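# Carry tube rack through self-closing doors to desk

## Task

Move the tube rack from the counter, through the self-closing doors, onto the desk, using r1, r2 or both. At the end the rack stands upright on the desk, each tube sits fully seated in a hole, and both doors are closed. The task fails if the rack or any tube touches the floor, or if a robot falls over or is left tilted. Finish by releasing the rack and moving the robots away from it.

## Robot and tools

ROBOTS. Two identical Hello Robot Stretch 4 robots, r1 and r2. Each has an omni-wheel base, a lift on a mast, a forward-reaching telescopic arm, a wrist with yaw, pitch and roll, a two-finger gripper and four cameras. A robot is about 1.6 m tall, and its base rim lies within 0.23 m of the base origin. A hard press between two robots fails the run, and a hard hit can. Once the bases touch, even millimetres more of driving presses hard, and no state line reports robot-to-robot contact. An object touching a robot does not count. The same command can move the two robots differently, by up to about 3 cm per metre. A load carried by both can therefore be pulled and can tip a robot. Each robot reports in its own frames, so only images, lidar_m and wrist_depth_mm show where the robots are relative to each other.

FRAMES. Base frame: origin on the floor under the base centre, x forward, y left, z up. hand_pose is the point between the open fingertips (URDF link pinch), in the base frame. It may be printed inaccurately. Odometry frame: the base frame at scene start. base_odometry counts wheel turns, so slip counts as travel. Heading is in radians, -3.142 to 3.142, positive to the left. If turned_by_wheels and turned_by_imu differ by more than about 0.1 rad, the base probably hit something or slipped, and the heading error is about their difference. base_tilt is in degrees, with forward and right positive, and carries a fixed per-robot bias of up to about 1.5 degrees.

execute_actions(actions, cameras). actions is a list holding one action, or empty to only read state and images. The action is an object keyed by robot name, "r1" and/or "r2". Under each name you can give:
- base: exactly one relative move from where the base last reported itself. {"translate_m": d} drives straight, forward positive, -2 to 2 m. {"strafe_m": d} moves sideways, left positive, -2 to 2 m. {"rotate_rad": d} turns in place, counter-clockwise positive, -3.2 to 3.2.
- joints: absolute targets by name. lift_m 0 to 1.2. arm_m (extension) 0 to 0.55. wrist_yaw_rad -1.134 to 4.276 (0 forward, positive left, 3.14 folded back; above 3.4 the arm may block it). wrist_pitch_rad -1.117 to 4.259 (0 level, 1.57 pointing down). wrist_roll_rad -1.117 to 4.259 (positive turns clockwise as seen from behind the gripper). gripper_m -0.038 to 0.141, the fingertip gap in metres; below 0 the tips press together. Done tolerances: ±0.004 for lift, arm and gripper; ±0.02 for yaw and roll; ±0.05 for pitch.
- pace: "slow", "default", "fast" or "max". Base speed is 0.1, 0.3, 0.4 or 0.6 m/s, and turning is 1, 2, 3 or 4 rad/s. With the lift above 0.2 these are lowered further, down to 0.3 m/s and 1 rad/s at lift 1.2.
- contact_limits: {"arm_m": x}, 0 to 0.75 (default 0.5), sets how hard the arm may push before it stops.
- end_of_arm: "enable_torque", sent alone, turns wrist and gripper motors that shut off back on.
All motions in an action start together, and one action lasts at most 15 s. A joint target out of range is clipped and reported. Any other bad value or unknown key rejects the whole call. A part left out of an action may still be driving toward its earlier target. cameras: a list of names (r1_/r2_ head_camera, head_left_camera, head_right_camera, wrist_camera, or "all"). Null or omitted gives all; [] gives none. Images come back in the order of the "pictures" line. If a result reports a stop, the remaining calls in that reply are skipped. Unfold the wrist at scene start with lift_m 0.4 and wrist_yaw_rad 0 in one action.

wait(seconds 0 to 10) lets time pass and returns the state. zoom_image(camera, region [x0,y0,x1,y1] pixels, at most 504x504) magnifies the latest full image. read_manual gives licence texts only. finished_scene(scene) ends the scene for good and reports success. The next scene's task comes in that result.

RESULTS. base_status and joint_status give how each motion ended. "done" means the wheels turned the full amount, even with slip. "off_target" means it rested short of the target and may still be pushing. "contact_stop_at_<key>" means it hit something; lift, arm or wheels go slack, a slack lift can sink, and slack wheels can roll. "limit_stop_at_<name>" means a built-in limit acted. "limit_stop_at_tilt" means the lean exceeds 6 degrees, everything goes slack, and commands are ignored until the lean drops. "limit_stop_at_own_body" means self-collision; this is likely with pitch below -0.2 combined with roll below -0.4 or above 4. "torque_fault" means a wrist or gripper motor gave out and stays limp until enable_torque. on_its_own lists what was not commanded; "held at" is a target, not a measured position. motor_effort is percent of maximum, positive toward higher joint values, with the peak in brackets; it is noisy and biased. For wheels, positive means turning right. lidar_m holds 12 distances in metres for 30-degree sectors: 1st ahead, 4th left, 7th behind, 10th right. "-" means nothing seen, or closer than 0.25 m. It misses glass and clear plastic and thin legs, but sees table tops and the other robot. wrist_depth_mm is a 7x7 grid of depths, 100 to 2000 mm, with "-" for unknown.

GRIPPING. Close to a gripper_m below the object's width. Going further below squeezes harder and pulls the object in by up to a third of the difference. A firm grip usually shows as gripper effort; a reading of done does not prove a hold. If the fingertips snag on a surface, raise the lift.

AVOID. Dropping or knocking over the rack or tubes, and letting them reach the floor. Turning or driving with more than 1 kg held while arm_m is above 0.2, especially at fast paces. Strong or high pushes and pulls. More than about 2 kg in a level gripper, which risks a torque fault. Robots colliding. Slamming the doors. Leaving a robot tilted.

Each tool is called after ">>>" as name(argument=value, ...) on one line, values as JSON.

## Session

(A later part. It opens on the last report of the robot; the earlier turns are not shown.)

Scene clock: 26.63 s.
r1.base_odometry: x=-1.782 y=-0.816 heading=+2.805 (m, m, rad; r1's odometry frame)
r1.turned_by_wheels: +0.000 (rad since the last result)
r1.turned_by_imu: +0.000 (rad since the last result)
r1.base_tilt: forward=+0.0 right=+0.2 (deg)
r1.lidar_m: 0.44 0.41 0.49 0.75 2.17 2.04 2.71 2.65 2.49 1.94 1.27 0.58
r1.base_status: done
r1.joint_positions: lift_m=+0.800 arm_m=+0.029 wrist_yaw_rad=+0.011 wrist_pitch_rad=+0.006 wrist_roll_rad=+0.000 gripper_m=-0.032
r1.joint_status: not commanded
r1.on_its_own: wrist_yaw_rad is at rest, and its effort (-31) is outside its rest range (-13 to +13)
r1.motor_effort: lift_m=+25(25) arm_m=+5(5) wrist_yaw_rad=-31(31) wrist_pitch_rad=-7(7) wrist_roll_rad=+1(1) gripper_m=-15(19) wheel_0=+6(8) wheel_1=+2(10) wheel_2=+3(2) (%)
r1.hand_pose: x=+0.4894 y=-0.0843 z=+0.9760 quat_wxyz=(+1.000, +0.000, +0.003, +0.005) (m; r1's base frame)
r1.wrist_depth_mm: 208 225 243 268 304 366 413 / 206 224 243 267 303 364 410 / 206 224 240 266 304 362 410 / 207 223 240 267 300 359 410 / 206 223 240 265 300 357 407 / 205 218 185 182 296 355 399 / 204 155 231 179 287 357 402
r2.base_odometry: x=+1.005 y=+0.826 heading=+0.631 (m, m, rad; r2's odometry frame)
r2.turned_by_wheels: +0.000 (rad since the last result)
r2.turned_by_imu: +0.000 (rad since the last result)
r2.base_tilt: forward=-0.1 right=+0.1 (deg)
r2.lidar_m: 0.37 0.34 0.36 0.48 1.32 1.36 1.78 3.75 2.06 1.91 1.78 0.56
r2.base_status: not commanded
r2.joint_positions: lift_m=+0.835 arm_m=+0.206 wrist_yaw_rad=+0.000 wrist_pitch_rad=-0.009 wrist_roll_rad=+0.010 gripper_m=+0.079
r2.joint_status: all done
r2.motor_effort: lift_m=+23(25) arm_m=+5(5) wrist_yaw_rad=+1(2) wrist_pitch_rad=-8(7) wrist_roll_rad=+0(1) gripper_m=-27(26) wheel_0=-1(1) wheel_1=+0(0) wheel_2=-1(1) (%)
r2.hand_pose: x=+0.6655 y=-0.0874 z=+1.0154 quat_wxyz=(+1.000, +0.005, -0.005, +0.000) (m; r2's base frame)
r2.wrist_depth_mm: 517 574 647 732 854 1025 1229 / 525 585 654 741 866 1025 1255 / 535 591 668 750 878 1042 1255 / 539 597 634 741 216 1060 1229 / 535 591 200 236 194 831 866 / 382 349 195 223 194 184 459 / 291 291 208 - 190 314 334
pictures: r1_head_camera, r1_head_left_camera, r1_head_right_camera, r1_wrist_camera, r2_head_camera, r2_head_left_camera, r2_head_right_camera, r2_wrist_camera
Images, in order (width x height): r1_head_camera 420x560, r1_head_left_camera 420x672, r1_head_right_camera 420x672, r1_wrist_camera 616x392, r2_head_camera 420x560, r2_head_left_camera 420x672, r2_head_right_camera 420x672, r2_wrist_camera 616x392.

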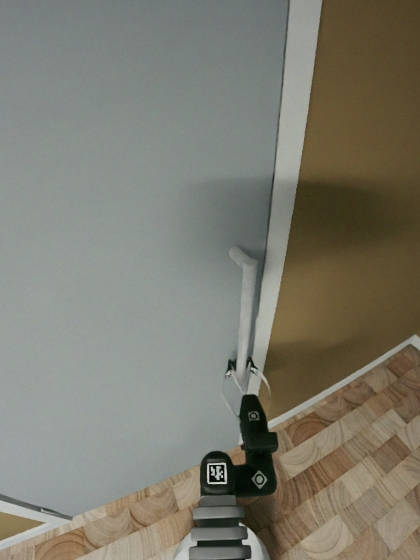

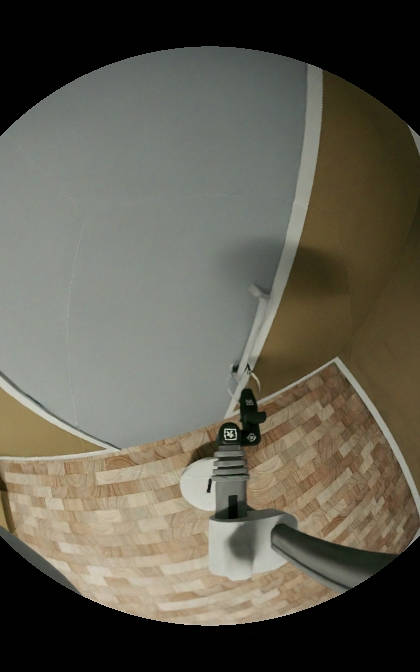

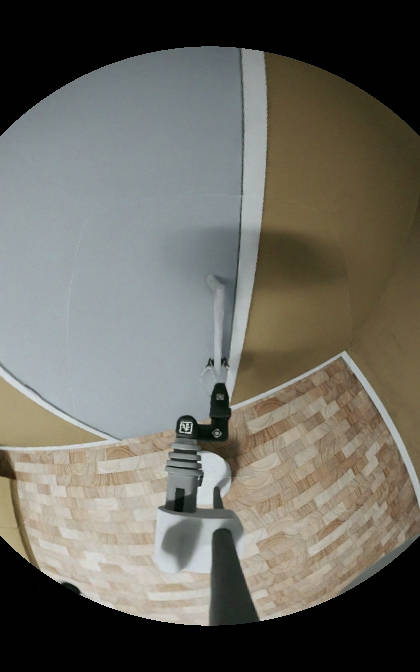

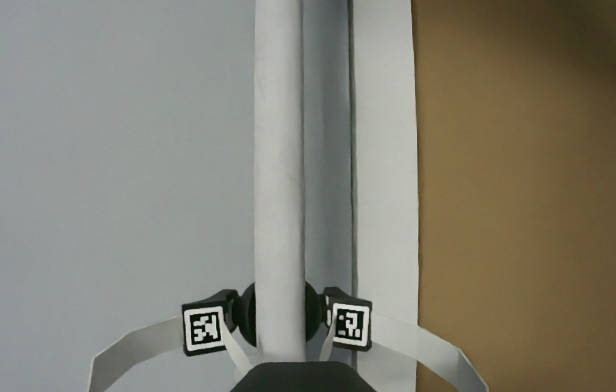

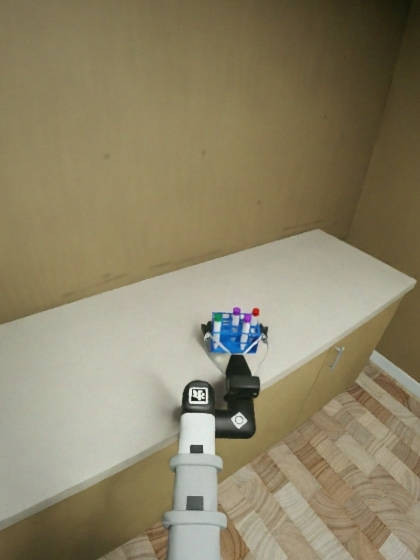

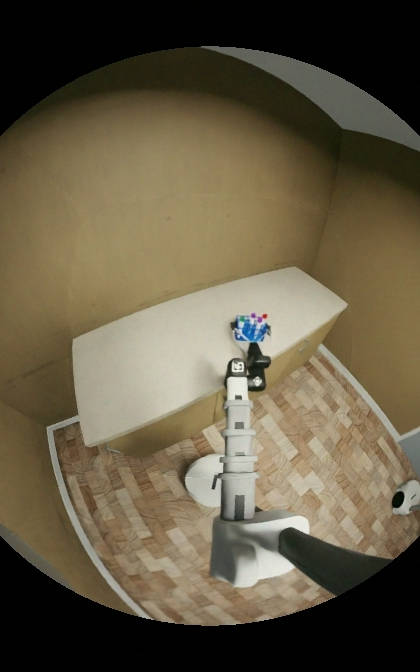

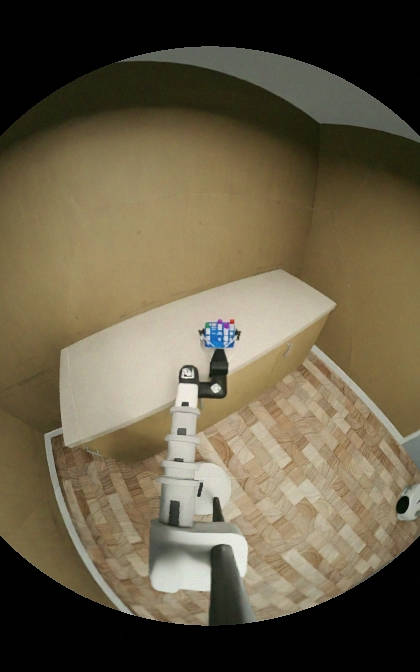

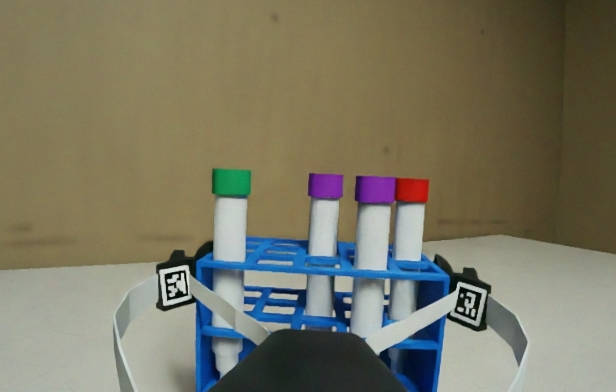

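>>> execute_actions(actions=[{"r1":{"base":{"translate_m":-0.26},"pace":"slow"},"r2":{"base":{"translate_m":-0.2},"joints":{"arm_m":0.005}}}], cameras=["r2_wrist_camera"])

>>> execute_actions(actions=[{"r1":{"base":{"translate_m":-0.30},"pace":"slow"},"r2":{"base":{"rotate_rad":-2.58},"pace":"slow"}}], cameras=["r1_head_left_camera","r2_head_camera","r2_head_left_camera"])

Scene clock: 35.03 s.
r1.base_odometry: x=-1.537 y=-0.902 heading=+2.803 (m, m, rad; r1's odometry frame)
r1.turned_by_wheels: -0.002 (rad since the last result)
r1.turned_by_imu: -0.005 (rad since the last result)
r1.base_tilt: forward=+0.2 right=+0.2 (deg)
r1.lidar_m: 0.44 0.48 0.65 1.14 2.07 1.74 2.46 2.41 2.62 2.04 1.93 0.49
r1.base_status: done
r1.joint_positions: lift_m=+0.800 arm_m=+0.029 wrist_yaw_rad=-0.016 wrist_pitch_rad=+0.006 wrist_roll_rad=+0.000 gripper_m=-0.032
r1.joint_status: not commanded
r1.on_its_own: wrist_yaw_rad is at rest, and its effort (+47) is outside its rest range (-13 to +13)
r1.motor_effort: lift_m=+25(25) arm_m=+5(5) wrist_yaw_rad=+47(50) wrist_pitch_rad=-8(8) wrist_roll_rad=+0(0) gripper_m=-18(16) wheel_0=-13(14) wheel_1=-5(8) wheel_2=-5(9) (%)
r1.hand_pose: x=+0.4870 y=-0.0921 z=+0.9759 quat_wxyz=(+1.000, +0.000, +0.003, -0.008) (m; r1's base frame)
r1.wrist_depth_mm: 235 239 248 183 260 759 891 / 235 238 246 183 262 750 866 / 233 239 247 182 260 750 866 / 234 238 245 182 260 750 854 / 231 238 245 182 259 750 866 / 232 237 242 181 195 750 866 / 231 234 242 176 256 155 866
r2.base_odometry: x=+0.844 y=+0.708 heading=+0.631 (m, m, rad; r2's odometry frame)
r2.turned_by_wheels: +0.000 (rad since the last result)
r2.turned_by_imu: +0.000 (rad since the last result)
r2.base_tilt: forward=-0.1 right=+0.1 (deg)
r2.lidar_m: 0.44 0.50 0.53 1.28 1.21 1.25 1.64 3.58 1.78 1.83 1.91 0.79
r2.base_status: done
r2.joint_positions: lift_m=+0.835 arm_m=+0.006 wrist_yaw_rad=+0.000 wrist_pitch_rad=-0.009 wrist_roll_rad=+0.010 gripper_m=+0.079
r2.joint_status: all done
r2.motor_effort: lift_m=+23(23) arm_m=-5(6) wrist_yaw_rad=+1(1) wrist_pitch_rad=-7(8) wrist_roll_rad=+0(1) gripper_m=-25(28) wheel_0=-1(5) wheel_1=+0(7) wheel_2=+0(12) (%)
r2.hand_pose: x=+0.4652 y=-0.0875 z=+1.0153 quat_wxyz=(+1.000, +0.005, -0.004, +0.000) (m; r2's base frame)
r2.wrist_depth_mm: 778 866 976 1118 1308 1537 1576 / 788 878 1008 1098 1308 1537 1537 / 798 891 1008 1160 1336 1576 1499 / 809 917 960 1098 215 1618 1464 / 640 668 200 258 195 842 878 / 387 355 196 225 194 184 854 / 320 357 208 - 189 676 878
pictures: r2_wrist_camera
Images, in order (width x height): r2_wrist_camera 616x392.

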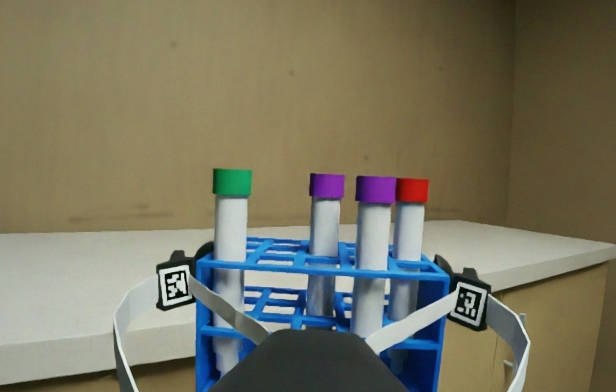

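Scene clock: 39.30 s.
r1.base_odometry: x=-1.254 y=-1.002 heading=+2.805 (m, m, rad; r1's odometry frame)
r1.turned_by_wheels: +0.002 (rad since the last result)
r1.turned_by_imu: +0.002 (rad since the last result)
r1.base_tilt: forward=+0.0 right=+0.1 (deg)
r1.lidar_m: 0.39 0.58 1.04 1.61 1.92 1.34 2.19 2.14 2.32 2.15 2.12 0.46
r1.base_status: done
r1.joint_positions: lift_m=+0.800 arm_m=+0.029 wrist_yaw_rad=+0.028 wrist_pitch_rad=+0.006 wrist_roll_rad=+0.000 gripper_m=-0.032
r1.joint_status: not commanded
r1.on_its_own: wrist_yaw_rad is at rest, and its effort (-80) is outside its rest range (-13 to +13)
r1.motor_effort: lift_m=+25(26) arm_m=+4(5) wrist_yaw_rad=-80(81) wrist_pitch_rad=-7(7) wrist_roll_rad=+1(0) gripper_m=-16(18) wheel_0=+14(13) wheel_1=+0(8) wheel_2=+16(18) (%)
r1.hand_pose: x=+0.4910 y=-0.0793 z=+0.9760 quat_wxyz=(+1.000, +0.000, +0.003, +0.014) (m; r1's base frame)
r1.wrist_depth_mm: 319 289 260 236 224 1042 1182 / 315 287 260 233 223 1042 1160 / 314 285 259 235 224 1042 1160 / 314 285 257 234 221 1042 1160 / 312 283 258 232 220 1025 1160 / 312 285 174 182 219 1042 1160 / 312 157 170 168 149 1008 1160
r2.base_odometry: x=+0.844 y=+0.708 heading=-1.948 (m, m, rad; r2's odometry frame)
r2.turned_by_wheels: -2.580 (rad since the last result)
r2.turned_by_imu: -2.601 (rad since the last result)
r2.base_tilt: forward=-0.1 right=+0.2 (deg)
r2.lidar_m: 0.44 1.51 2.00 1.90 0.75 0.55 0.52 0.55 1.27 1.22 1.26 1.71
r2.base_status: done
r2.joint_positions: lift_m=+0.835 arm_m=+0.006 wrist_yaw_rad=+0.000 wrist_pitch_rad=-0.009 wrist_roll_rad=+0.010 gripper_m=+0.079
r2.joint_status: not commanded
r2.motor_effort: lift_m=+23(23) arm_m=-5(4) wrist_yaw_rad=+1(1) wrist_pitch_rad=-9(9) wrist_roll_rad=+0(0) gripper_m=-26(25) wheel_0=+1(2) wheel_1=+2(4) wheel_2=+1(2) (%)
r2.hand_pose: x=+0.4652 y=-0.0874 z=+1.0154 quat_wxyz=(+1.000, +0.005, -0.004, +0.000) (m; r2's base frame)
r2.wrist_depth_mm: 1255 - - - - - 1661 / - - - - - - 1618 / 1255 - - - - - 1618 / - - - - 215 - 1618 / - - 199 236 195 - 1576 / - - 196 224 194 184 1537 / 1921 1921 208 - 190 - 1576
pictures: r1_head_left_camera, r2_head_camera, r2_head_left_camera
Images, in order (width x height): r1_head_left_camera 420x672, r2_head_camera 420x560, r2_head_left_camera 420x672.

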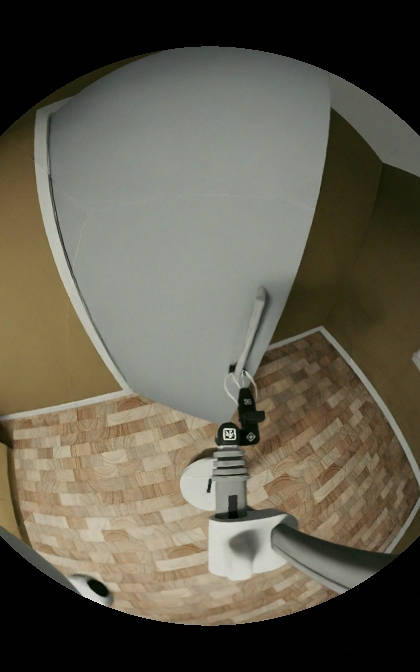

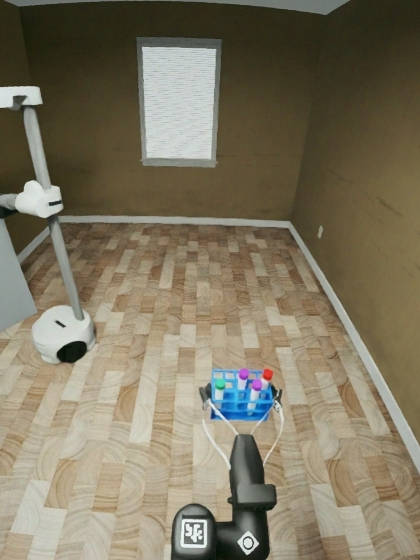

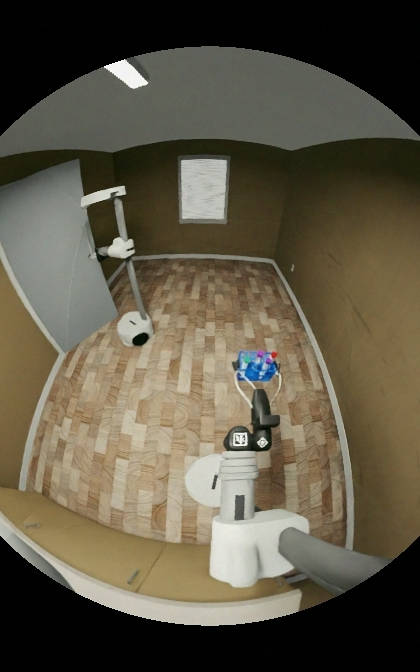

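>>> execute_actions(actions=[{"r1":{"base":{"strafe_m":0.04},"pace":"slow"},"r2":{"base":{"translate_m":2.0},"pace":"fast"}}], cameras=["r1_head_right_camera","r2_head_left_camera","r2_wrist_camera"])

Scene clock: 46.20 s.
r1.base_odometry: x=-1.268 y=-1.039 heading=+2.805 (m, m, rad; r1's odometry frame)
r1.turned_by_wheels: +0.000 (rad since the last result)
r1.turned_by_imu: -0.002 (rad since the last result)
r1.base_tilt: forward=+0.2 right=+0.5 (deg)
r1.lidar_m: 0.42 0.60 1.02 1.57 1.92 2.09 2.22 0.97 0.95 2.19 2.17 0.47
r1.base_status: done
r1.joint_positions: lift_m=+0.800 arm_m=+0.029 wrist_yaw_rad=-0.003 wrist_pitch_rad=+0.006 wrist_roll_rad=+0.000 gripper_m=-0.032
r1.joint_status: not commanded
r1.motor_effort: lift_m=+25(25) arm_m=+4(4) wrist_yaw_rad=+10(80) wrist_pitch_rad=-7(8) wrist_roll_rad=+0(0) gripper_m=-16(15) wheel_0=-5(13) wheel_1=+0(9) wheel_2=+1(14) (%)
r1.hand_pose: x=+0.4884 y=-0.0884 z=+0.9760 quat_wxyz=(+1.000, +0.000, +0.003, -0.002) (m; r1's base frame)
r1.wrist_depth_mm: 309 287 266 175 232 1118 1255 / 309 286 265 175 230 1098 1281 / 309 285 263 175 231 1098 1255 / 307 285 262 174 231 1118 1255 / 306 283 262 174 229 1060 1205 / 307 283 255 173 223 1098 1229 / 303 283 254 166 224 1098 1255
r2.base_odometry: x=+0.106 y=-1.151 heading=-1.948 (m, m, rad; r2's odometry frame)
r2.turned_by_wheels: +0.000 (rad since the last result)
r2.turned_by_imu: -0.008 (rad since the last result)
r2.base_tilt: forward=-0.1 right=+0.2 (deg)
r2.lidar_m: 0.44 1.62 2.06 1.38 0.93 2.69 2.54 1.72 1.24 1.16 1.19 1.61
r2.base_status: done
r2.joint_positions: lift_m=+0.835 arm_m=+0.006 wrist_yaw_rad=+0.000 wrist_pitch_rad=-0.009 wrist_roll_rad=+0.010 gripper_m=+0.079
r2.joint_status: not commanded
r2.motor_effort: lift_m=+23(23) arm_m=-5(5) wrist_yaw_rad=+1(3) wrist_pitch_rad=-8(9) wrist_roll_rad=+0(0) gripper_m=-26(27) wheel_0=-1(3) wheel_1=+0(5) wheel_2=+2(15) (%)
r2.hand_pose: x=+0.4652 y=-0.0874 z=+1.0154 quat_wxyz=(+1.000, +0.005, -0.004, +0.000) (m; r2's base frame)
r2.wrist_depth_mm: 1336 1308 1336 1336 1336 1308 1308 / 1336 1336 1308 1336 1308 1336 1366 / 1366 1336 1336 1336 1366 1336 1366 / 1366 1366 1336 1336 215 1366 1366 / 1397 1366 199 257 195 1366 1397 / 1430 1397 196 224 195 184 1366 / 1430 1397 209 - 189 1397 1430
pictures: r1_head_right_camera, r2_head_left_camera, r2_wrist_camera
Images, in order (width x height): r1_head_right_camera 420x672, r2_head_left_camera 420x672, r2_wrist_camera 616x392.

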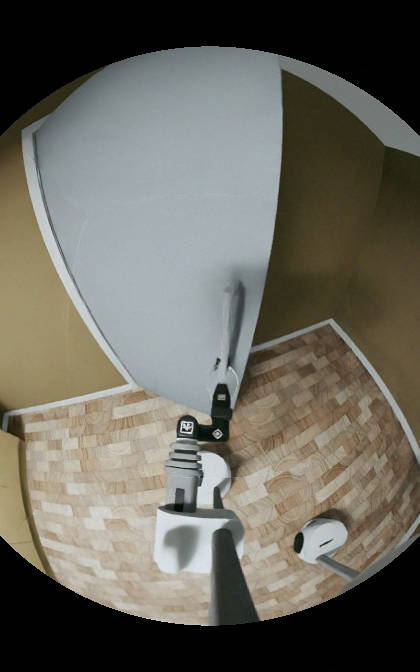

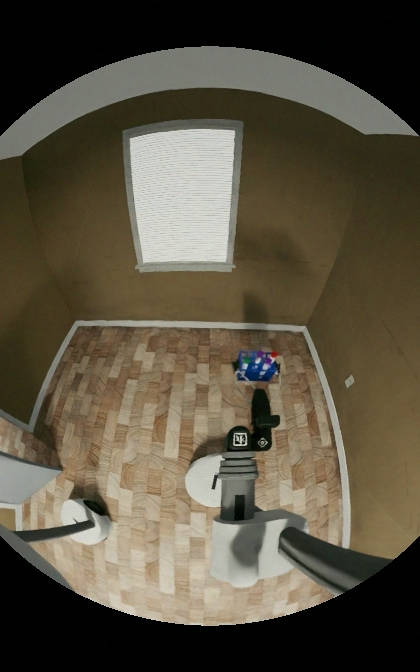

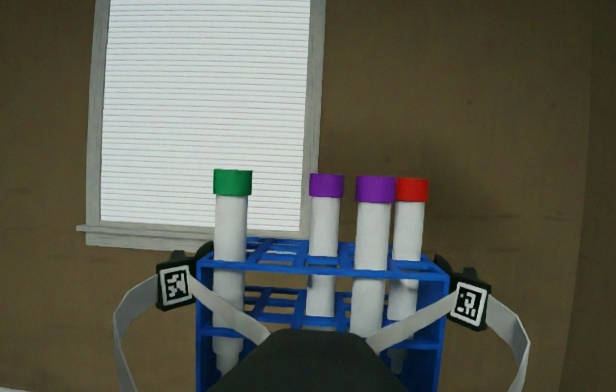

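>>> execute_actions(actions=[{"r1":{"base":{"translate_m":-0.06},"pace":"slow"},"r2":{"base":{"translate_m":0.2}}}], cameras=[])

>>> execute_actions(actions=[{"r1":{"base":{"strafe_m":0.03},"pace":"slow"},"r2":{"base":{"strafe_m":1.45},"pace":"fast"}}], cameras=["r1_head_right_camera","r2_head_left_camera"])

Scene clock: 48.60 s.
r1.base_odometry: x=-1.211 y=-1.059 heading=+2.806 (m, m, rad; r1's odometry frame)
r1.turned_by_wheels: +0.001 (rad since the last result)
r1.turned_by_imu: +0.001 (rad since the last result)
r1.base_tilt: forward=+0.1 right=+0.3 (deg)
r1.lidar_m: 0.42 0.60 1.11 1.66 1.90 2.07 2.15 2.10 1.02 1.63 2.18 0.46
r1.base_status: done
r1.joint_positions: lift_m=+0.800 arm_m=+0.029 wrist_yaw_rad=+0.014 wrist_pitch_rad=+0.006 wrist_roll_rad=+0.000 gripper_m=-0.032
r1.joint_status: not commanded
r1.on_its_own: wrist_yaw_rad is at rest, and its effort (-39) is outside its rest range (-13 to +13)
r1.motor_effort: lift_m=+25(25) arm_m=+4(4) wrist_yaw_rad=-39(39) wrist_pitch_rad=-7(8) wrist_roll_rad=-1(0) gripper_m=-14(17) wheel_0=+6(5) wheel_1=-1(6) wheel_2=+7(12) (%)
r1.hand_pose: x=+0.4898 y=-0.0835 z=+0.9760 quat_wxyz=(+1.000, +0.000, +0.003, +0.007) (m; r1's base frame)
r1.wrist_depth_mm: 338 301 268 232 220 1160 1281 / 338 301 267 232 221 1160 1308 / 338 297 264 230 219 1138 1281 / 338 296 264 230 219 1138 1255 / 336 296 265 229 219 1098 1255 / 334 297 179 178 213 1098 1255 / 330 152 255 165 189 1138 1255
r2.base_odometry: x=+0.033 y=-1.337 heading=-1.948 (m, m, rad; r2's odometry frame)
r2.turned_by_wheels: +0.000 (rad since the last result)
r2.turned_by_imu: -0.001 (rad since the last result)
r2.base_tilt: forward=-0.1 right=+0.2 (deg)
r2.lidar_m: 0.43 1.40 1.95 1.96 1.03 1.04 2.75 1.74 1.22 1.15 1.20 1.49
r2.base_status: done
r2.joint_positions: lift_m=+0.835 arm_m=+0.006 wrist_yaw_rad=+0.000 wrist_pitch_rad=-0.009 wrist_roll_rad=+0.010 gripper_m=+0.079
r2.joint_status: not commanded
r2.motor_effort: lift_m=+23(23) arm_m=-5(5) wrist_yaw_rad=+2(2) wrist_pitch_rad=-8(8) wrist_roll_rad=+1(1) gripper_m=-25(26) wheel_0=+2(7) wheel_1=-1(4) wheel_2=+0(12) (%)
r2.hand_pose: x=+0.4652 y=-0.0874 z=+1.0154 quat_wxyz=(+1.000, +0.005, -0.004, +0.000) (m; r2's base frame)
r2.wrist_depth_mm: 1138 1138 1160 1160 1118 1138 1138 / 1160 1160 1160 1182 1160 1160 1160 / 1182 1182 1160 1138 1182 1160 1160 / 1182 1160 1160 1160 216 1182 1182 / 1182 1160 200 236 195 1160 1205 / 1182 1182 196 224 194 185 1182 / 1182 1229 209 - 189 1229 1182
pictures: none
No camera images: the call's "cameras" was empty. Leave "cameras" out to get every camera's image.

Scene clock: 53.53 s.
r1.base_odometry: x=-1.221 y=-1.087 heading=+2.806 (m, m, rad; r1's odometry frame)
r1.turned_by_wheels: +0.000 (rad since the last result)
r1.turned_by_imu: -0.002 (rad since the last result)
r1.base_tilt: forward=+0.0 right=+0.2 (deg)
r1.lidar_m: 0.44 0.64 1.05 1.64 1.87 2.02 2.16 2.12 2.33 2.24 0.85 0.47
r1.base_status: done
r1.joint_positions: lift_m=+0.800 arm_m=+0.029 wrist_yaw_rad=-0.004 wrist_pitch_rad=+0.006 wrist_roll_rad=+0.000 gripper_m=-0.032
r1.joint_status: not commanded
r1.motor_effort: lift_m=+25(25) arm_m=+4(4) wrist_yaw_rad=+12(39) wrist_pitch_rad=-8(7) wrist_roll_rad=+1(0) gripper_m=-15(18) wheel_0=-4(5) wheel_1=+1(3) wheel_2=-2(5) (%)
r1.hand_pose: x=+0.4883 y=-0.0887 z=+0.9760 quat_wxyz=(+1.000, +0.000, +0.003, -0.002) (m; r1's base frame)
r1.wrist_depth_mm: 336 301 270 171 224 1182 1366 / 336 301 270 169 225 1160 1308 / 336 298 270 169 225 1160 500 / 332 300 268 168 225 1182 1281 / 332 297 265 167 224 1160 1308 / 330 298 260 167 216 1160 1308 / 329 298 259 163 217 1160 1336
r2.base_odometry: x=+1.381 y=-1.871 heading=-1.948 (m, m, rad; r2's odometry frame)
r2.turned_by_wheels: +0.000 (rad since the last result)
r2.turned_by_imu: -0.003 (rad since the last result)
r2.base_tilt: forward=-0.1 right=+0.2 (deg)
r2.lidar_m: 0.42 0.74 0.52 0.51 0.53 0.89 0.52 0.54 2.73 2.62 1.98 1.44
r2.base_status: done
r2.joint_positions: lift_m=+0.835 arm_m=+0.006 wrist_yaw_rad=+0.000 wrist_pitch_rad=-0.009 wrist_roll_rad=+0.010 gripper_m=+0.079
r2.joint_status: not commanded
r2.motor_effort: lift_m=+22(23) arm_m=-5(5) wrist_yaw_rad=+1(1) wrist_pitch_rad=-9(9) wrist_roll_rad=+0(1) gripper_m=-27(27) wheel_0=+1(14) wheel_1=+0(11) wheel_2=+0(4) (%)
r2.hand_pose: x=+0.4652 y=-0.0874 z=+1.0154 quat_wxyz=(+1.000, +0.005, -0.004, +0.000) (m; r2's base frame)
r2.wrist_depth_mm: 831 1118 1078 1098 1098 1098 1098 / 842 1118 1078 1118 1118 1078 1098 / 854 1098 1118 1138 1098 1118 1098 / 878 1138 1118 1138 215 1118 1118 / 891 1138 202 264 194 1138 1138 / 878 1060 196 224 193 184 1160 / 878 1160 209 - 189 1160 1182
pictures: r1_head_right_camera, r2_head_left_camera
Images, in order (width x height): r1_head_right_camera 420x672, r2_head_left_camera 420x672.

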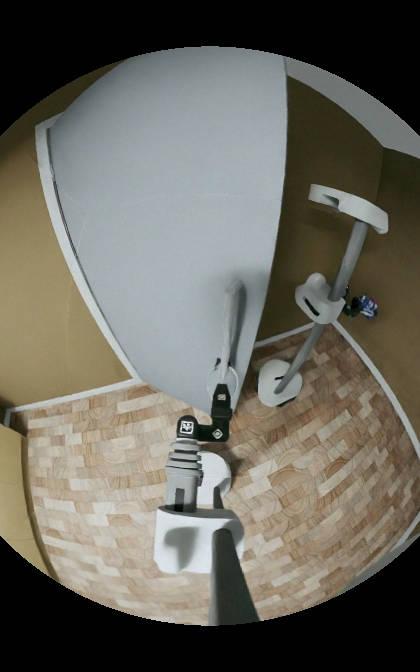

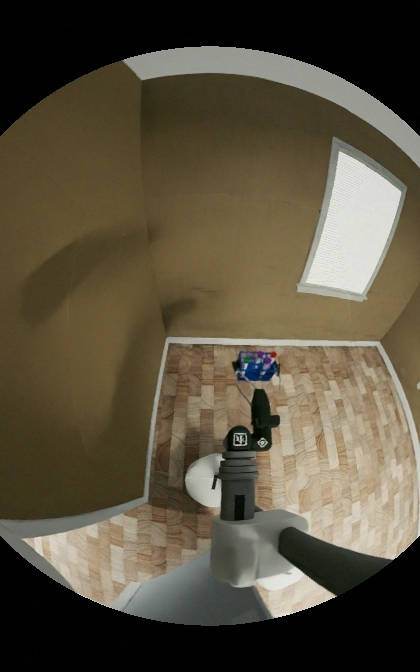

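>>> execute_actions(actions=[{"r2":{"base":{"strafe_m":0.16}}}], cameras=[])

>>> execute_actions(actions=[{"r2":{"base":{"translate_m":-0.36}}}], cameras=["r1_head_right_camera","r2_head_left_camera","r2_head_right_camera"])

Scene clock: 55.90 s.
r1.base_odometry: x=-1.221 y=-1.087 heading=+2.806 (m, m, rad; r1's odometry frame)
r1.turned_by_wheels: +0.000 (rad since the last result)
r1.turned_by_imu: -0.001 (rad since the last result)
r1.base_tilt: forward=-0.1 right=+0.1 (deg)
r1.lidar_m: 0.42 0.63 1.07 1.65 1.86 2.05 2.15 2.12 2.30 2.24 1.33 0.49
r1.base_status: not commanded
r1.joint_positions: lift_m=+0.800 arm_m=+0.029 wrist_yaw_rad=-0.004 wrist_pitch_rad=+0.006 wrist_roll_rad=+0.000 gripper_m=-0.032
r1.joint_status: not commanded
r1.motor_effort: lift_m=+24(25) arm_m=+4(4) wrist_yaw_rad=+13(12) wrist_pitch_rad=-7(8) wrist_roll_rad=+0(0) gripper_m=-16(17) wheel_0=-4(4) wheel_1=+1(1) wheel_2=-2(2) (%)
r1.hand_pose: x=+0.4883 y=-0.0887 z=+0.9760 quat_wxyz=(+1.000, +0.000, +0.003, -0.002) (m; r1's base frame)
r1.wrist_depth_mm: 338 301 272 171 225 1160 559 / 338 300 271 170 226 634 569 / 332 300 270 169 226 544 525 / 332 300 268 168 225 569 549 / 334 297 267 168 224 1138 559 / 334 297 259 167 216 1118 559 / 329 297 259 163 218 1138 554
r2.base_odometry: x=+1.530 y=-1.930 heading=-1.948 (m, m, rad; r2's odometry frame)
r2.turned_by_wheels: +0.000 (rad since the last result)
r2.turned_by_imu: -0.001 (rad since the last result)
r2.base_tilt: forward=-0.1 right=+0.1 (deg)
r2.lidar_m: 0.43 0.54 0.38 0.32 0.36 1.12 0.65 0.56 0.94 2.77 1.98 1.43
r2.base_status: done
r2.joint_positions: lift_m=+0.835 arm_m=+0.006 wrist_yaw_rad=+0.000 wrist_pitch_rad=-0.009 wrist_roll_rad=+0.010 gripper_m=+0.079
r2.joint_status: not commanded
r2.motor_effort: lift_m=+22(23) arm_m=-5(5) wrist_yaw_rad=+1(3) wrist_pitch_rad=-9(8) wrist_roll_rad=+1(1) gripper_m=-29(26) wheel_0=+1(11) wheel_1=-2(9) wheel_2=+0(4) (%)
r2.hand_pose: x=+0.4652 y=-0.0874 z=+1.0154 quat_wxyz=(+1.000, +0.005, -0.004, +0.000) (m; r2's base frame)
r2.wrist_depth_mm: 609 878 1098 1078 1098 1098 1078 / 627 904 1098 1098 1098 1118 1098 / 640 931 1118 1118 1118 1118 1118 / 647 960 1118 1118 213 1138 1118 / 647 917 200 237 194 1118 1138 / 654 788 196 224 193 185 1138 / 654 976 204 - 189 1138 1160
pictures: none
No camera images: the call's "cameras" was empty. Leave "cameras" out to get every camera's image.

Scene clock: 58.57 s.
r1.base_odometry: x=-1.221 y=-1.087 heading=+2.806 (m, m, rad; r1's odometry frame)
r1.turned_by_wheels: +0.000 (rad since the last result)
r1.turned_by_imu: -0.001 (rad since the last result)
r1.base_tilt: forward=+0.0 right=+0.3 (deg)
r1.lidar_m: 0.42 0.61 1.06 1.66 1.85 2.05 2.15 2.12 2.33 2.24 2.22 0.46
r1.base_status: not commanded
r1.joint_positions: lift_m=+0.800 arm_m=+0.029 wrist_yaw_rad=-0.004 wrist_pitch_rad=+0.006 wrist_roll_rad=+0.000 gripper_m=-0.032
r1.joint_status: not commanded
r1.motor_effort: lift_m=+25(25) arm_m=+4(4) wrist_yaw_rad=+13(12) wrist_pitch_rad=-7(7) wrist_roll_rad=+0(0) gripper_m=-16(15) wheel_0=-4(4) wheel_1=+1(1) wheel_2=-2(2) (%)
r1.hand_pose: x=+0.4883 y=-0.0887 z=+0.9760 quat_wxyz=(+1.000, +0.000, +0.003, -0.002) (m; r1's base frame)
r1.wrist_depth_mm: 336 303 271 171 226 1182 1366 / 336 301 270 170 225 1138 1308 / 336 298 268 168 226 1160 1336 / 336 297 267 168 227 535 549 / 334 297 266 167 224 569 1281 / 332 297 259 167 216 1160 1308 / 330 296 259 163 217 1182 1281
r2.base_odometry: x=+1.662 y=-1.596 heading=-1.948 (m, m, rad; r2's odometry frame)
r2.turned_by_wheels: +0.000 (rad since the last result)
r2.turned_by_imu: +0.001 (rad since the last result)
r2.base_tilt: forward=-0.1 right=+0.2 (deg)
r2.lidar_m: 0.44 0.52 0.35 0.37 2.04 0.63 0.37 0.28 0.27 2.79 2.53 1.79
r2.base_status: done
r2.joint_positions: lift_m=+0.835 arm_m=+0.006 wrist_yaw_rad=+0.000 wrist_pitch_rad=-0.009 wrist_roll_rad=+0.010 gripper_m=+0.079
r2.joint_status: not commanded
r2.motor_effort: lift_m=+23(23) arm_m=-5(4) wrist_yaw_rad=+0(3) wrist_pitch_rad=-9(9) wrist_roll_rad=+0(1) gripper_m=-26(27) wheel_0=-1(2) wheel_1=+0(5) wheel_2=-1(10) (%)
r2.hand_pose: x=+0.4652 y=-0.0874 z=+1.0154 quat_wxyz=(+1.000, +0.005, -0.004, +0.000) (m; r2's base frame)
r2.wrist_depth_mm: 603 866 1464 1430 1430 1464 1464 / 609 878 1430 1430 1464 1397 1430 / 621 904 1430 1499 1430 1464 1430 / 634 931 1308 1464 215 1499 1464 / 634 866 201 236 193 1464 1464 / 640 759 196 224 193 185 1499 / 627 960 210 - 189 1537 1499
pictures: r1_head_right_camera, r2_head_left_camera, r2_head_right_camera
Images, in order (width x height): r1_head_right_camera 420x672, r2_head_left_camera 420x672, r2_head_right_camera 420x672.

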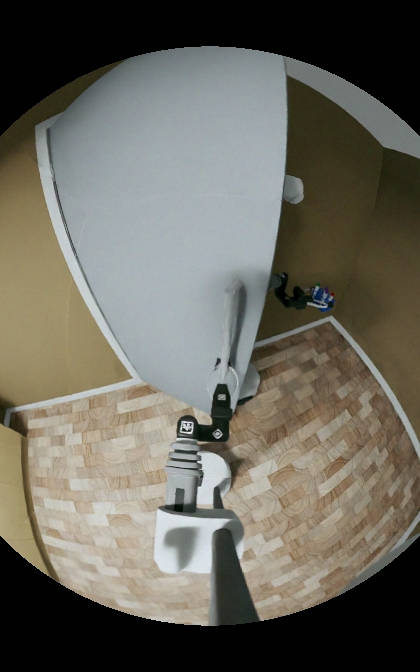

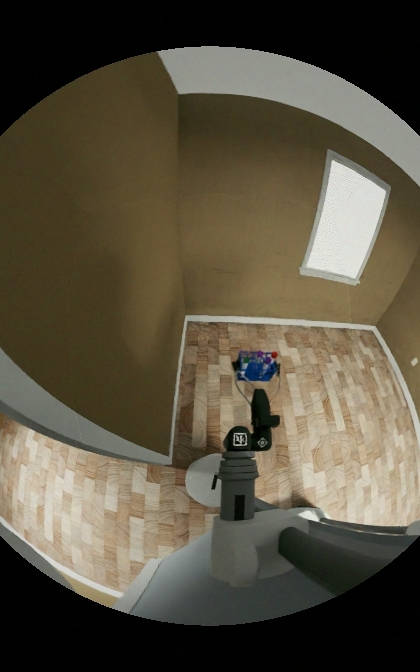

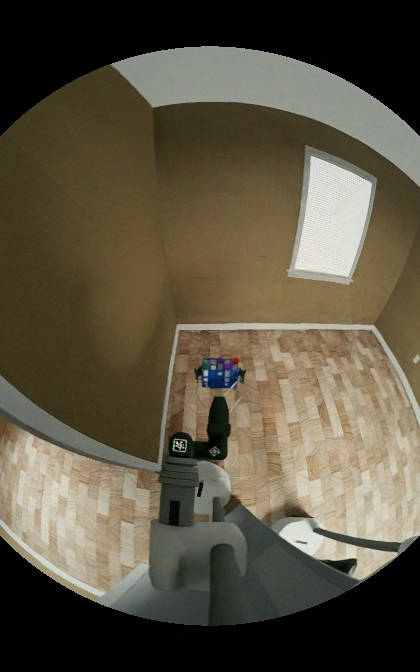

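>>> execute_actions(actions=[{"r1":{"joints":{"gripper_m":0.08}},"r2":{"base":{"translate_m":-0.035},"pace":"slow"}}], cameras=["r1_head_camera","r1_wrist_camera"])

Scene clock: 62.93 s.
r1.base_odometry: x=-1.221 y=-1.088 heading=+2.806 (m, m, rad; r1's odometry frame)
r1.turned_by_wheels: +0.000 (rad since the last result)
r1.turned_by_imu: -0.001 (rad since the last result)
r1.base_tilt: forward=+0.0 right=+0.2 (deg)
r1.lidar_m: 0.48 0.68 1.08 1.67 1.86 2.05 2.16 2.12 2.30 2.26 2.22 0.56
r1.base_status: not commanded
r1.joint_positions: lift_m=+0.800 arm_m=+0.029 wrist_yaw_rad=+0.000 wrist_pitch_rad=+0.006 wrist_roll_rad=+0.000 gripper_m=+0.080
r1.joint_status: all done
r1.motor_effort: lift_m=+25(25) arm_m=+4(4) wrist_yaw_rad=+1(20) wrist_pitch_rad=-7(8) wrist_roll_rad=+2(1) gripper_m=-1(16) wheel_0=-2(4) wheel_1=+1(1) wheel_2=-2(2) (%)
r1.hand_pose: x=+0.4887 y=-0.0875 z=+0.9760 quat_wxyz=(+1.000, +0.000, +0.003, +0.000) (m; r1's base frame)
r1.wrist_depth_mm: 397 370 340 315 287 1182 1336 / 402 368 338 314 286 1182 1336 / 394 366 336 314 287 1160 1308 / 394 364 334 312 287 525 549 / 397 362 334 310 286 554 1255 / 394 366 210 309 211 1138 1308 / 389 359 332 144 282 1138 1308
r2.base_odometry: x=+1.675 y=-1.563 heading=-1.948 (m, m, rad; r2's odometry frame)
r2.turned_by_wheels: +0.000 (rad since the last result)
r2.turned_by_imu: -0.001 (rad since the last result)
r2.base_tilt: forward=-0.2 right=+0.1 (deg)
r2.lidar_m: 0.44 0.47 0.36 0.42 2.00 0.52 0.26 0.25 0.27 2.79 2.57 1.84
r2.base_status: done
r2.joint_positions: lift_m=+0.835 arm_m=+0.006 wrist_yaw_rad=+0.000 wrist_pitch_rad=-0.009 wrist_roll_rad=+0.010 gripper_m=+0.079
r2.joint_status: not commanded
r2.motor_effort: lift_m=+22(22) arm_m=-5(5) wrist_yaw_rad=+0(2) wrist_pitch_rad=-9(9) wrist_roll_rad=+0(0) gripper_m=-25(25) wheel_0=+1(1) wheel_1=-1(8) wheel_2=+0(6) (%)
r2.hand_pose: x=+0.4652 y=-0.0874 z=+1.0154 quat_wxyz=(+1.000, +0.005, -0.004, +0.000) (m; r2's base frame)
r2.wrist_depth_mm: 597 854 1464 1464 1430 1464 1430 / 603 891 1499 1464 1464 1499 1430 / 621 917 1464 1464 1499 1499 1464 / 621 917 1308 1499 215 1537 1464 / 627 891 201 257 193 1537 1464 / 634 759 196 224 193 185 1499 / 634 946 209 - 189 1537 1537
pictures: r1_head_camera, r1_wrist_camera
Images, in order (width x height): r1_head_camera 420x560, r1_wrist_camera 616x392.

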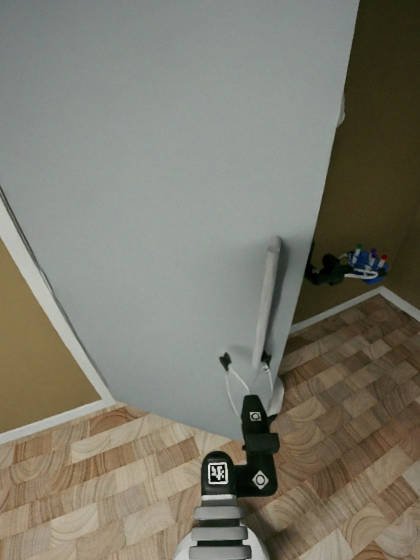

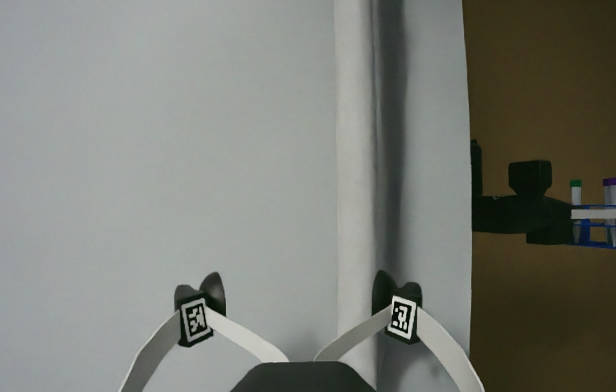

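>>> execute_actions(actions=[{"r1":{"base":{"translate_m":-0.5},"pace":"fast"},"r2":{"base":{"rotate_rad":-0.67},"pace":"slow"}}], cameras=["r1_head_camera","r2_head_right_camera"])

Scene clock: 66.00 s.
r1.base_odometry: x=-0.749 y=-1.252 heading=+2.806 (m, m, rad; r1's odometry frame)
r1.turned_by_wheels: +0.000 (rad since the last result)
r1.turned_by_imu: +0.001 (rad since the last result)
r1.base_tilt: forward=+0.1 right=+0.3 (deg)
r1.lidar_m: 0.99 1.27 1.57 1.70 1.66 1.85 1.68 1.63 1.81 2.45 2.42 1.13
r1.base_status: done
r1.joint_positions: lift_m=+0.800 arm_m=+0.029 wrist_yaw_rad=+0.000 wrist_pitch_rad=+0.006 wrist_roll_rad=+0.000 gripper_m=+0.080
r1.joint_status: not commanded
r1.motor_effort: lift_m=+25(25) arm_m=+4(4) wrist_yaw_rad=+1(1) wrist_pitch_rad=-8(8) wrist_roll_rad=+0(0) gripper_m=+2(1) wheel_0=+0(7) wheel_1=+1(7) wheel_2=-1(11) (%)
r1.hand_pose: x=+0.4887 y=-0.0874 z=+0.9760 quat_wxyz=(+1.000, +0.000, +0.003, +0.000) (m; r1's base frame)
r1.wrist_depth_mm: 1042 960 904 820 1618 1863 - / 1025 976 878 831 1618 1863 - / 1042 960 891 842 1576 1808 - / 1025 960 878 820 976 1708 - / 1008 946 878 831 1537 1863 - / 1025 946 210 820 212 1756 - / 1008 917 891 144 1537 1863 -
r2.base_odometry: x=+1.675 y=-1.563 heading=-2.618 (m, m, rad; r2's odometry frame)
r2.turned_by_wheels: -0.670 (rad since the last result)
r2.turned_by_imu: -0.675 (rad since the last result)
r2.base_tilt: forward=-0.1 right=+0.2 (deg)
r2.lidar_m: 0.43 1.72 0.62 0.36 0.36 2.41 0.80 0.27 0.25 1.16 1.16 2.80
r2.base_status: done
r2.joint_positions: lift_m=+0.835 arm_m=+0.006 wrist_yaw_rad=+0.000 wrist_pitch_rad=-0.009 wrist_roll_rad=+0.010 gripper_m=+0.079
r2.joint_status: not commanded
r2.motor_effort: lift_m=+23(22) arm_m=-5(4) wrist_yaw_rad=+2(0) wrist_pitch_rad=-8(8) wrist_roll_rad=+0(0) gripper_m=-26(28) wheel_0=+3(4) wheel_1=-1(4) wheel_2=+3(7) (%)
r2.hand_pose: x=+0.4652 y=-0.0874 z=+1.0154 quat_wxyz=(+1.000, +0.005, -0.004, +0.000) (m; r2's base frame)
r2.wrist_depth_mm: 1281 1430 1618 - - - - / 1281 1499 1661 - - - - / 1308 1499 1708 - - - - / 1308 1537 1618 1921 216 - - / 1336 1464 200 237 195 - - / 1308 1430 198 224 194 183 - / 1366 1537 209 - 190 - -
pictures: r1_head_camera, r2_head_right_camera
Images, in order (width x height): r1_head_camera 420x560, r2_head_right_camera 420x672.

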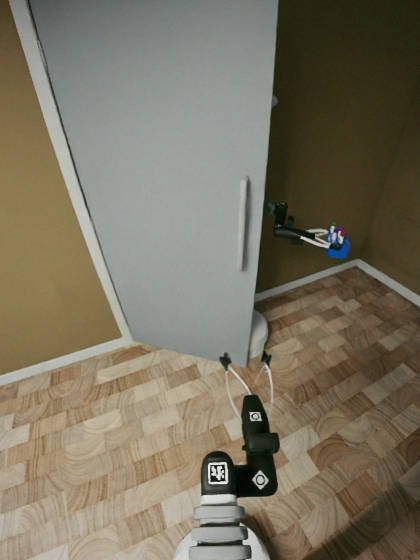

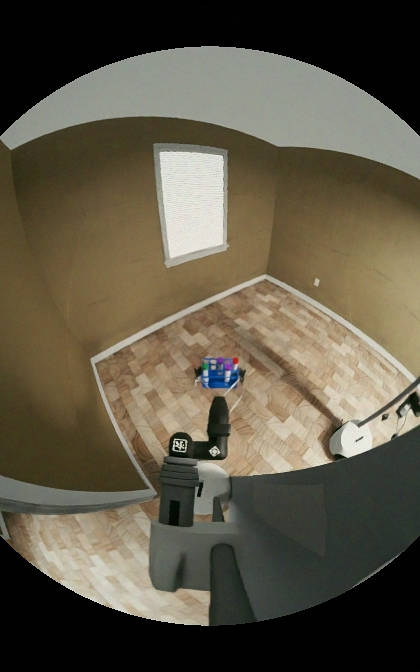

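>>> execute_actions(actions=[{"r1":{"base":{"strafe_m":-1.6},"joints":{"wrist_yaw_rad":3.05,"arm_m":0.005,"gripper_m":0.02,"lift_m":0.5},"pace":"fast"},"r2":{"base":{"strafe_m":-0.5},"pace":"slow"}}], cameras=["r1_head_left_camera","r2_head_right_camera"])

Scene clock: 72.77 s.
r1.base_odometry: x=-0.222 y=+0.259 heading=+2.806 (m, m, rad; r1's odometry frame)
r1.turned_by_wheels: +0.000 (rad since the last result)
r1.turned_by_imu: -0.005 (rad since the last result)
r1.base_tilt: forward=+0.2 right=+0.3 (deg)
r1.lidar_m: 1.59 2.08 1.23 3.19 2.78 1.31 1.03 0.99 1.11 0.96 0.91 0.99
r1.base_status: done
r1.joint_positions: lift_m=+0.500 arm_m=+0.006 wrist_yaw_rad=+3.050 wrist_pitch_rad=+0.006 wrist_roll_rad=+0.000 gripper_m=+0.020
r1.joint_status: all done
r1.motor_effort: lift_m=+15(23) arm_m=-7(7) wrist_yaw_rad=+0(5) wrist_pitch_rad=-7(7) wrist_roll_rad=-1(0) gripper_m=-6(2) wheel_0=-1(10) wheel_1=+0(13) wheel_2=+0(1) (%)
r1.hand_pose: x=-0.1022 y=+0.1135 z=+0.6769 quat_wxyz=(+0.046, -0.003, +0.000, +0.999) (m; r1's base frame)
r1.wrist_depth_mm: - 147 1255 1430 1661 - - / - 147 1255 1366 1618 1983 - / 108 146 1255 1397 1576 1921 - / 124 147 1229 1397 1618 1863 - / 991 1060 1255 1366 1576 1983 - / 960 1078 216 210 1537 1921 - / 976 1042 1182 158 820 1661 1756
r2.base_odometry: x=+1.425 y=-1.130 heading=-2.618 (m, m, rad; r2's odometry frame)
r2.turned_by_wheels: +0.000 (rad since the last result)
r2.turned_by_imu: -0.001 (rad since the last result)
r2.base_tilt: forward=-0.1 right=+0.2 (deg)
r2.lidar_m: 0.43 2.07 1.28 0.84 2.47 0.65 0.28 0.25 2.15 0.26 2.39 1.60
r2.base_status: done
r2.joint_positions: lift_m=+0.835 arm_m=+0.006 wrist_yaw_rad=+0.000 wrist_pitch_rad=-0.009 wrist_roll_rad=+0.010 gripper_m=+0.079
r2.joint_status: not commanded
r2.motor_effort: lift_m=+22(22) arm_m=-5(5) wrist_yaw_rad=+2(1) wrist_pitch_rad=-9(9) wrist_roll_rad=+0(0) gripper_m=-25(25) wheel_0=+2(8) wheel_1=-2(6) wheel_2=+1(4) (%)
r2.hand_pose: x=+0.4652 y=-0.0874 z=+1.0154 quat_wxyz=(+1.000, +0.005, -0.004, +0.000) (m; r2's base frame)
r2.wrist_depth_mm: 1499 1756 - - - - 1863 / 1537 1708 - - - - 1808 / 1576 1808 - - - - 1808 / 1618 1756 1983 - 215 - 1863 / 1618 1756 200 236 195 - 1863 / 1618 1661 195 223 194 185 1808 / 1618 1756 209 - 190 - 1921
pictures: r1_head_left_camera, r2_head_right_camera
Images, in order (width x height): r1_head_left_camera 420x672, r2_head_right_camera 420x672.

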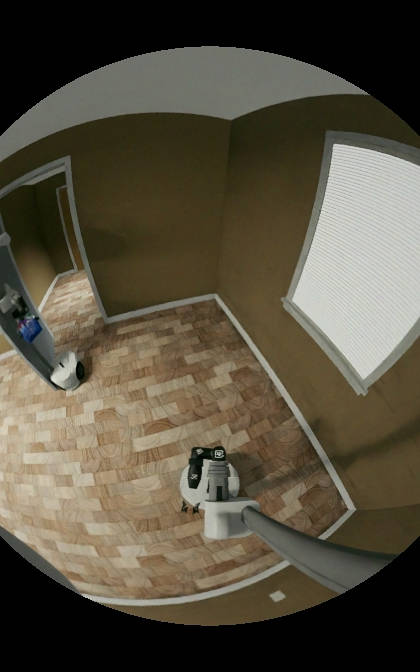

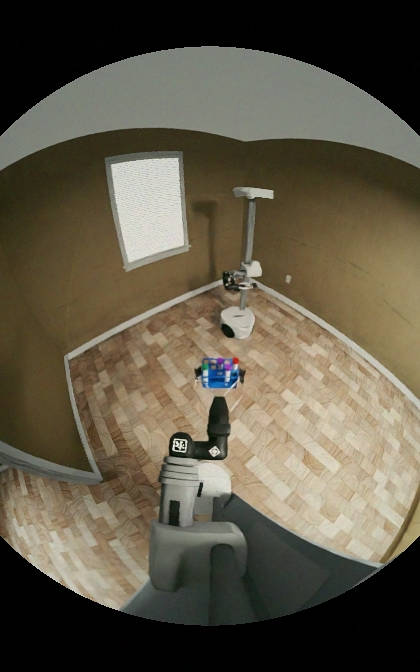

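>>> execute_actions(actions=[{"r1":{"base":{"rotate_rad":0.86}},"r2":{"base":{"rotate_rad":-0.5},"pace":"slow"}}], cameras=["r1_head_camera","r2_head_right_camera"])

>>> execute_actions(actions=[{"r1":{"base":{"translate_m":0.8},"pace":"fast"},"r2":{"base":{"strafe_m":-0.12},"pace":"slow"}}], cameras=["r1_head_camera","r2_head_right_camera"])

Scene clock: 75.20 s.
r1.base_odometry: x=-0.222 y=+0.259 heading=-2.617 (m, m, rad; r1's odometry frame)
r1.turned_by_wheels: +0.860 (rad since the last result)
r1.turned_by_imu: +0.871 (rad since the last result)
r1.base_tilt: forward=+0.2 right=+0.3 (deg)
r1.lidar_m: 1.54 1.31 3.16 1.58 1.08 1.00 1.04 1.00 0.90 0.95 1.24 2.06
r1.base_status: done
r1.joint_positions: lift_m=+0.500 arm_m=+0.006 wrist_yaw_rad=+3.050 wrist_pitch_rad=+0.006 wrist_roll_rad=+0.000 gripper_m=+0.020
r1.joint_status: not commanded
r1.motor_effort: lift_m=+15(15) arm_m=-7(7) wrist_yaw_rad=+1(1) wrist_pitch_rad=-7(7) wrist_roll_rad=+0(0) gripper_m=+0(4) wheel_0=-2(7) wheel_1=+0(6) wheel_2=-1(8) (%)
r1.hand_pose: x=-0.1022 y=+0.1135 z=+0.6769 quat_wxyz=(+0.046, -0.003, +0.000, +0.999) (m; r1's base frame)
r1.wrist_depth_mm: - 147 1308 1205 1118 1025 976 / - 146 1308 1182 1098 1008 946 / 108 146 1281 1229 1078 1008 960 / 124 146 1229 1205 1118 1025 946 / 1078 1397 1281 1205 1098 1025 960 / 1138 1397 216 211 1060 1008 960 / 1138 1308 1255 158 621 1008 960
r2.base_odometry: x=+1.425 y=-1.130 heading=-3.117 (m, m, rad; r2's odometry frame)
r2.turned_by_wheels: -0.500 (rad since the last result)
r2.turned_by_imu: -0.504 (rad since the last result)
r2.base_tilt: forward=-0.1 right=+0.2 (deg)
r2.lidar_m: 0.42 1.52 2.07 1.25 0.86 2.60 0.58 0.27 0.25 2.45 2.63 2.41
r2.base_status: done
r2.joint_positions: lift_m=+0.835 arm_m=+0.006 wrist_yaw_rad=+0.000 wrist_pitch_rad=-0.009 wrist_roll_rad=+0.010 gripper_m=+0.079
r2.joint_status: not commanded
r2.motor_effort: lift_m=+23(22) arm_m=-5(4) wrist_yaw_rad=+0(1) wrist_pitch_rad=-8(9) wrist_roll_rad=+0(0) gripper_m=-26(25) wheel_0=+3(4) wheel_1=+1(3) wheel_2=+1(2) (%)
r2.hand_pose: x=+0.4652 y=-0.0874 z=+1.0154 quat_wxyz=(+1.000, +0.005, -0.004, +0.000) (m; r2's base frame)
r2.wrist_depth_mm: 1921 - - - - 1863 1708 / 1921 - - - - 1921 1756 / 1921 - - - - 1921 1756 / - - - - 215 1921 1808 / - - 213 231 195 1921 1808 / - - 196 223 193 185 1756 / 1921 1618 204 - 189 1983 1808
pictures: r1_head_camera, r2_head_right_camera
Images, in order (width x height): r1_head_camera 420x560, r2_head_right_camera 420x672.

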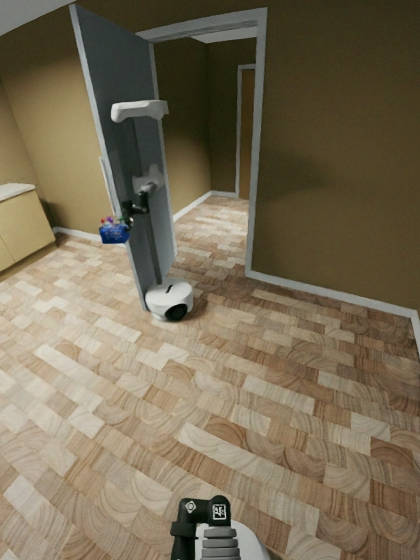

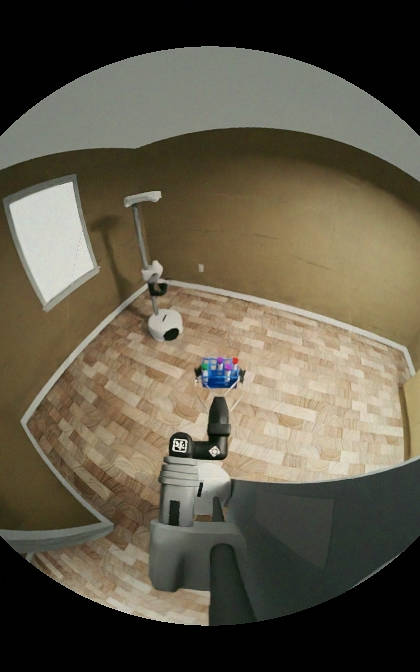

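Scene clock: 78.57 s.
r1.base_odometry: x=-0.915 y=-0.142 heading=-2.617 (m, m, rad; r1's odometry frame)
r1.turned_by_wheels: +0.000 (rad since the last result)
r1.turned_by_imu: -0.003 (rad since the last result)
r1.base_tilt: forward=+0.1 right=+0.1 (deg)
r1.lidar_m: 1.35 0.81 0.70 2.67 1.82 1.72 1.73 1.36 1.27 1.33 1.44 1.36
r1.base_status: done
r1.joint_positions: lift_m=+0.500 arm_m=+0.006 wrist_yaw_rad=+3.050 wrist_pitch_rad=+0.006 wrist_roll_rad=+0.000 gripper_m=+0.020
r1.joint_status: not commanded
r1.motor_effort: lift_m=+15(15) arm_m=-7(7) wrist_yaw_rad=+0(1) wrist_pitch_rad=-7(7) wrist_roll_rad=+0(0) gripper_m=-4(1) wheel_0=-2(8) wheel_1=-1(3) wheel_2=+1(12) (%)
r1.hand_pose: x=-0.1022 y=+0.1135 z=+0.6769 quat_wxyz=(+0.046, -0.003, +0.000, +0.999) (m; r1's base frame)
r1.wrist_depth_mm: - 147 - 1983 1863 1756 1576 / - 146 - 1921 1808 1708 1576 / 108 146 - 1983 1808 1708 1576 / 124 146 - 1983 1863 1708 1618 / 1430 1983 - - 1756 1708 1576 / 1499 1863 216 211 1708 1661 1537 / 1464 1661 1661 157 904 1661 1537
r2.base_odometry: x=+1.422 y=-1.010 heading=-3.117 (m, m, rad; r2's odometry frame)
r2.turned_by_wheels: +0.000 (rad since the last result)
r2.turned_by_imu: +0.000 (rad since the last result)
r2.base_tilt: forward=-0.1 right=+0.2 (deg)
r2.lidar_m: 0.40 0.82 1.06 1.29 0.95 2.88 0.43 0.25 - 2.22 2.58 2.36
r2.base_status: done
r2.joint_positions: lift_m=+0.835 arm_m=+0.006 wrist_yaw_rad=+0.000 wrist_pitch_rad=-0.009 wrist_roll_rad=+0.010 gripper_m=+0.079
r2.joint_status: not commanded
r2.motor_effort: lift_m=+22(23) arm_m=-5(4) wrist_yaw_rad=+0(1) wrist_pitch_rad=-9(9) wrist_roll_rad=+1(0) gripper_m=-28(27) wheel_0=+2(11) wheel_1=-1(8) wheel_2=-1(5) (%)
r2.hand_pose: x=+0.4652 y=-0.0874 z=+1.0154 quat_wxyz=(+1.000, +0.005, -0.004, +0.000) (m; r2's base frame)
r2.wrist_depth_mm: - - - - - 1863 1708 / - - - - - 1863 1708 / - - - - - 1863 1756 / - - - - 215 1921 1756 / - - 202 236 193 1863 1756 / - - 195 224 193 185 1756 / 1708 1921 204 - 189 1921 1756
pictures: r1_head_camera, r2_head_right_camera
Images, in order (width x height): r1_head_camera 420x560, r2_head_right_camera 420x672.

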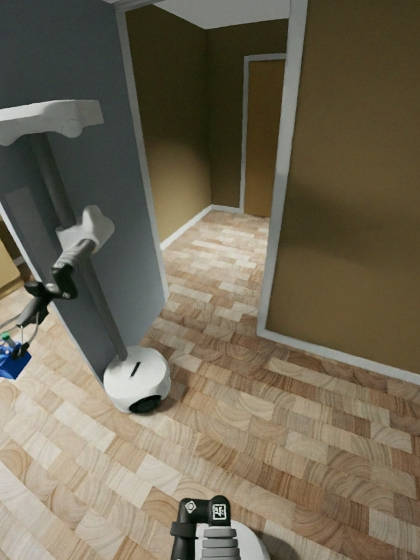

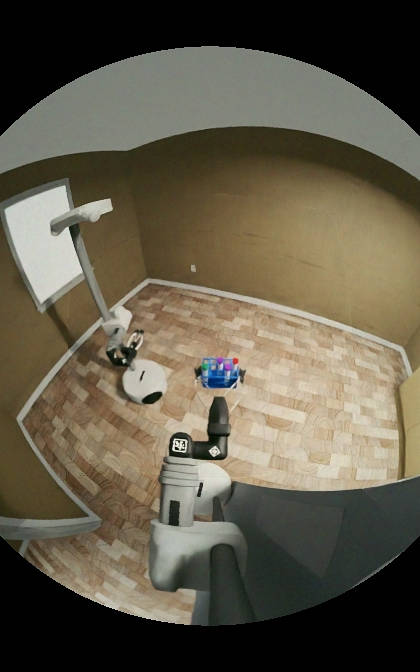

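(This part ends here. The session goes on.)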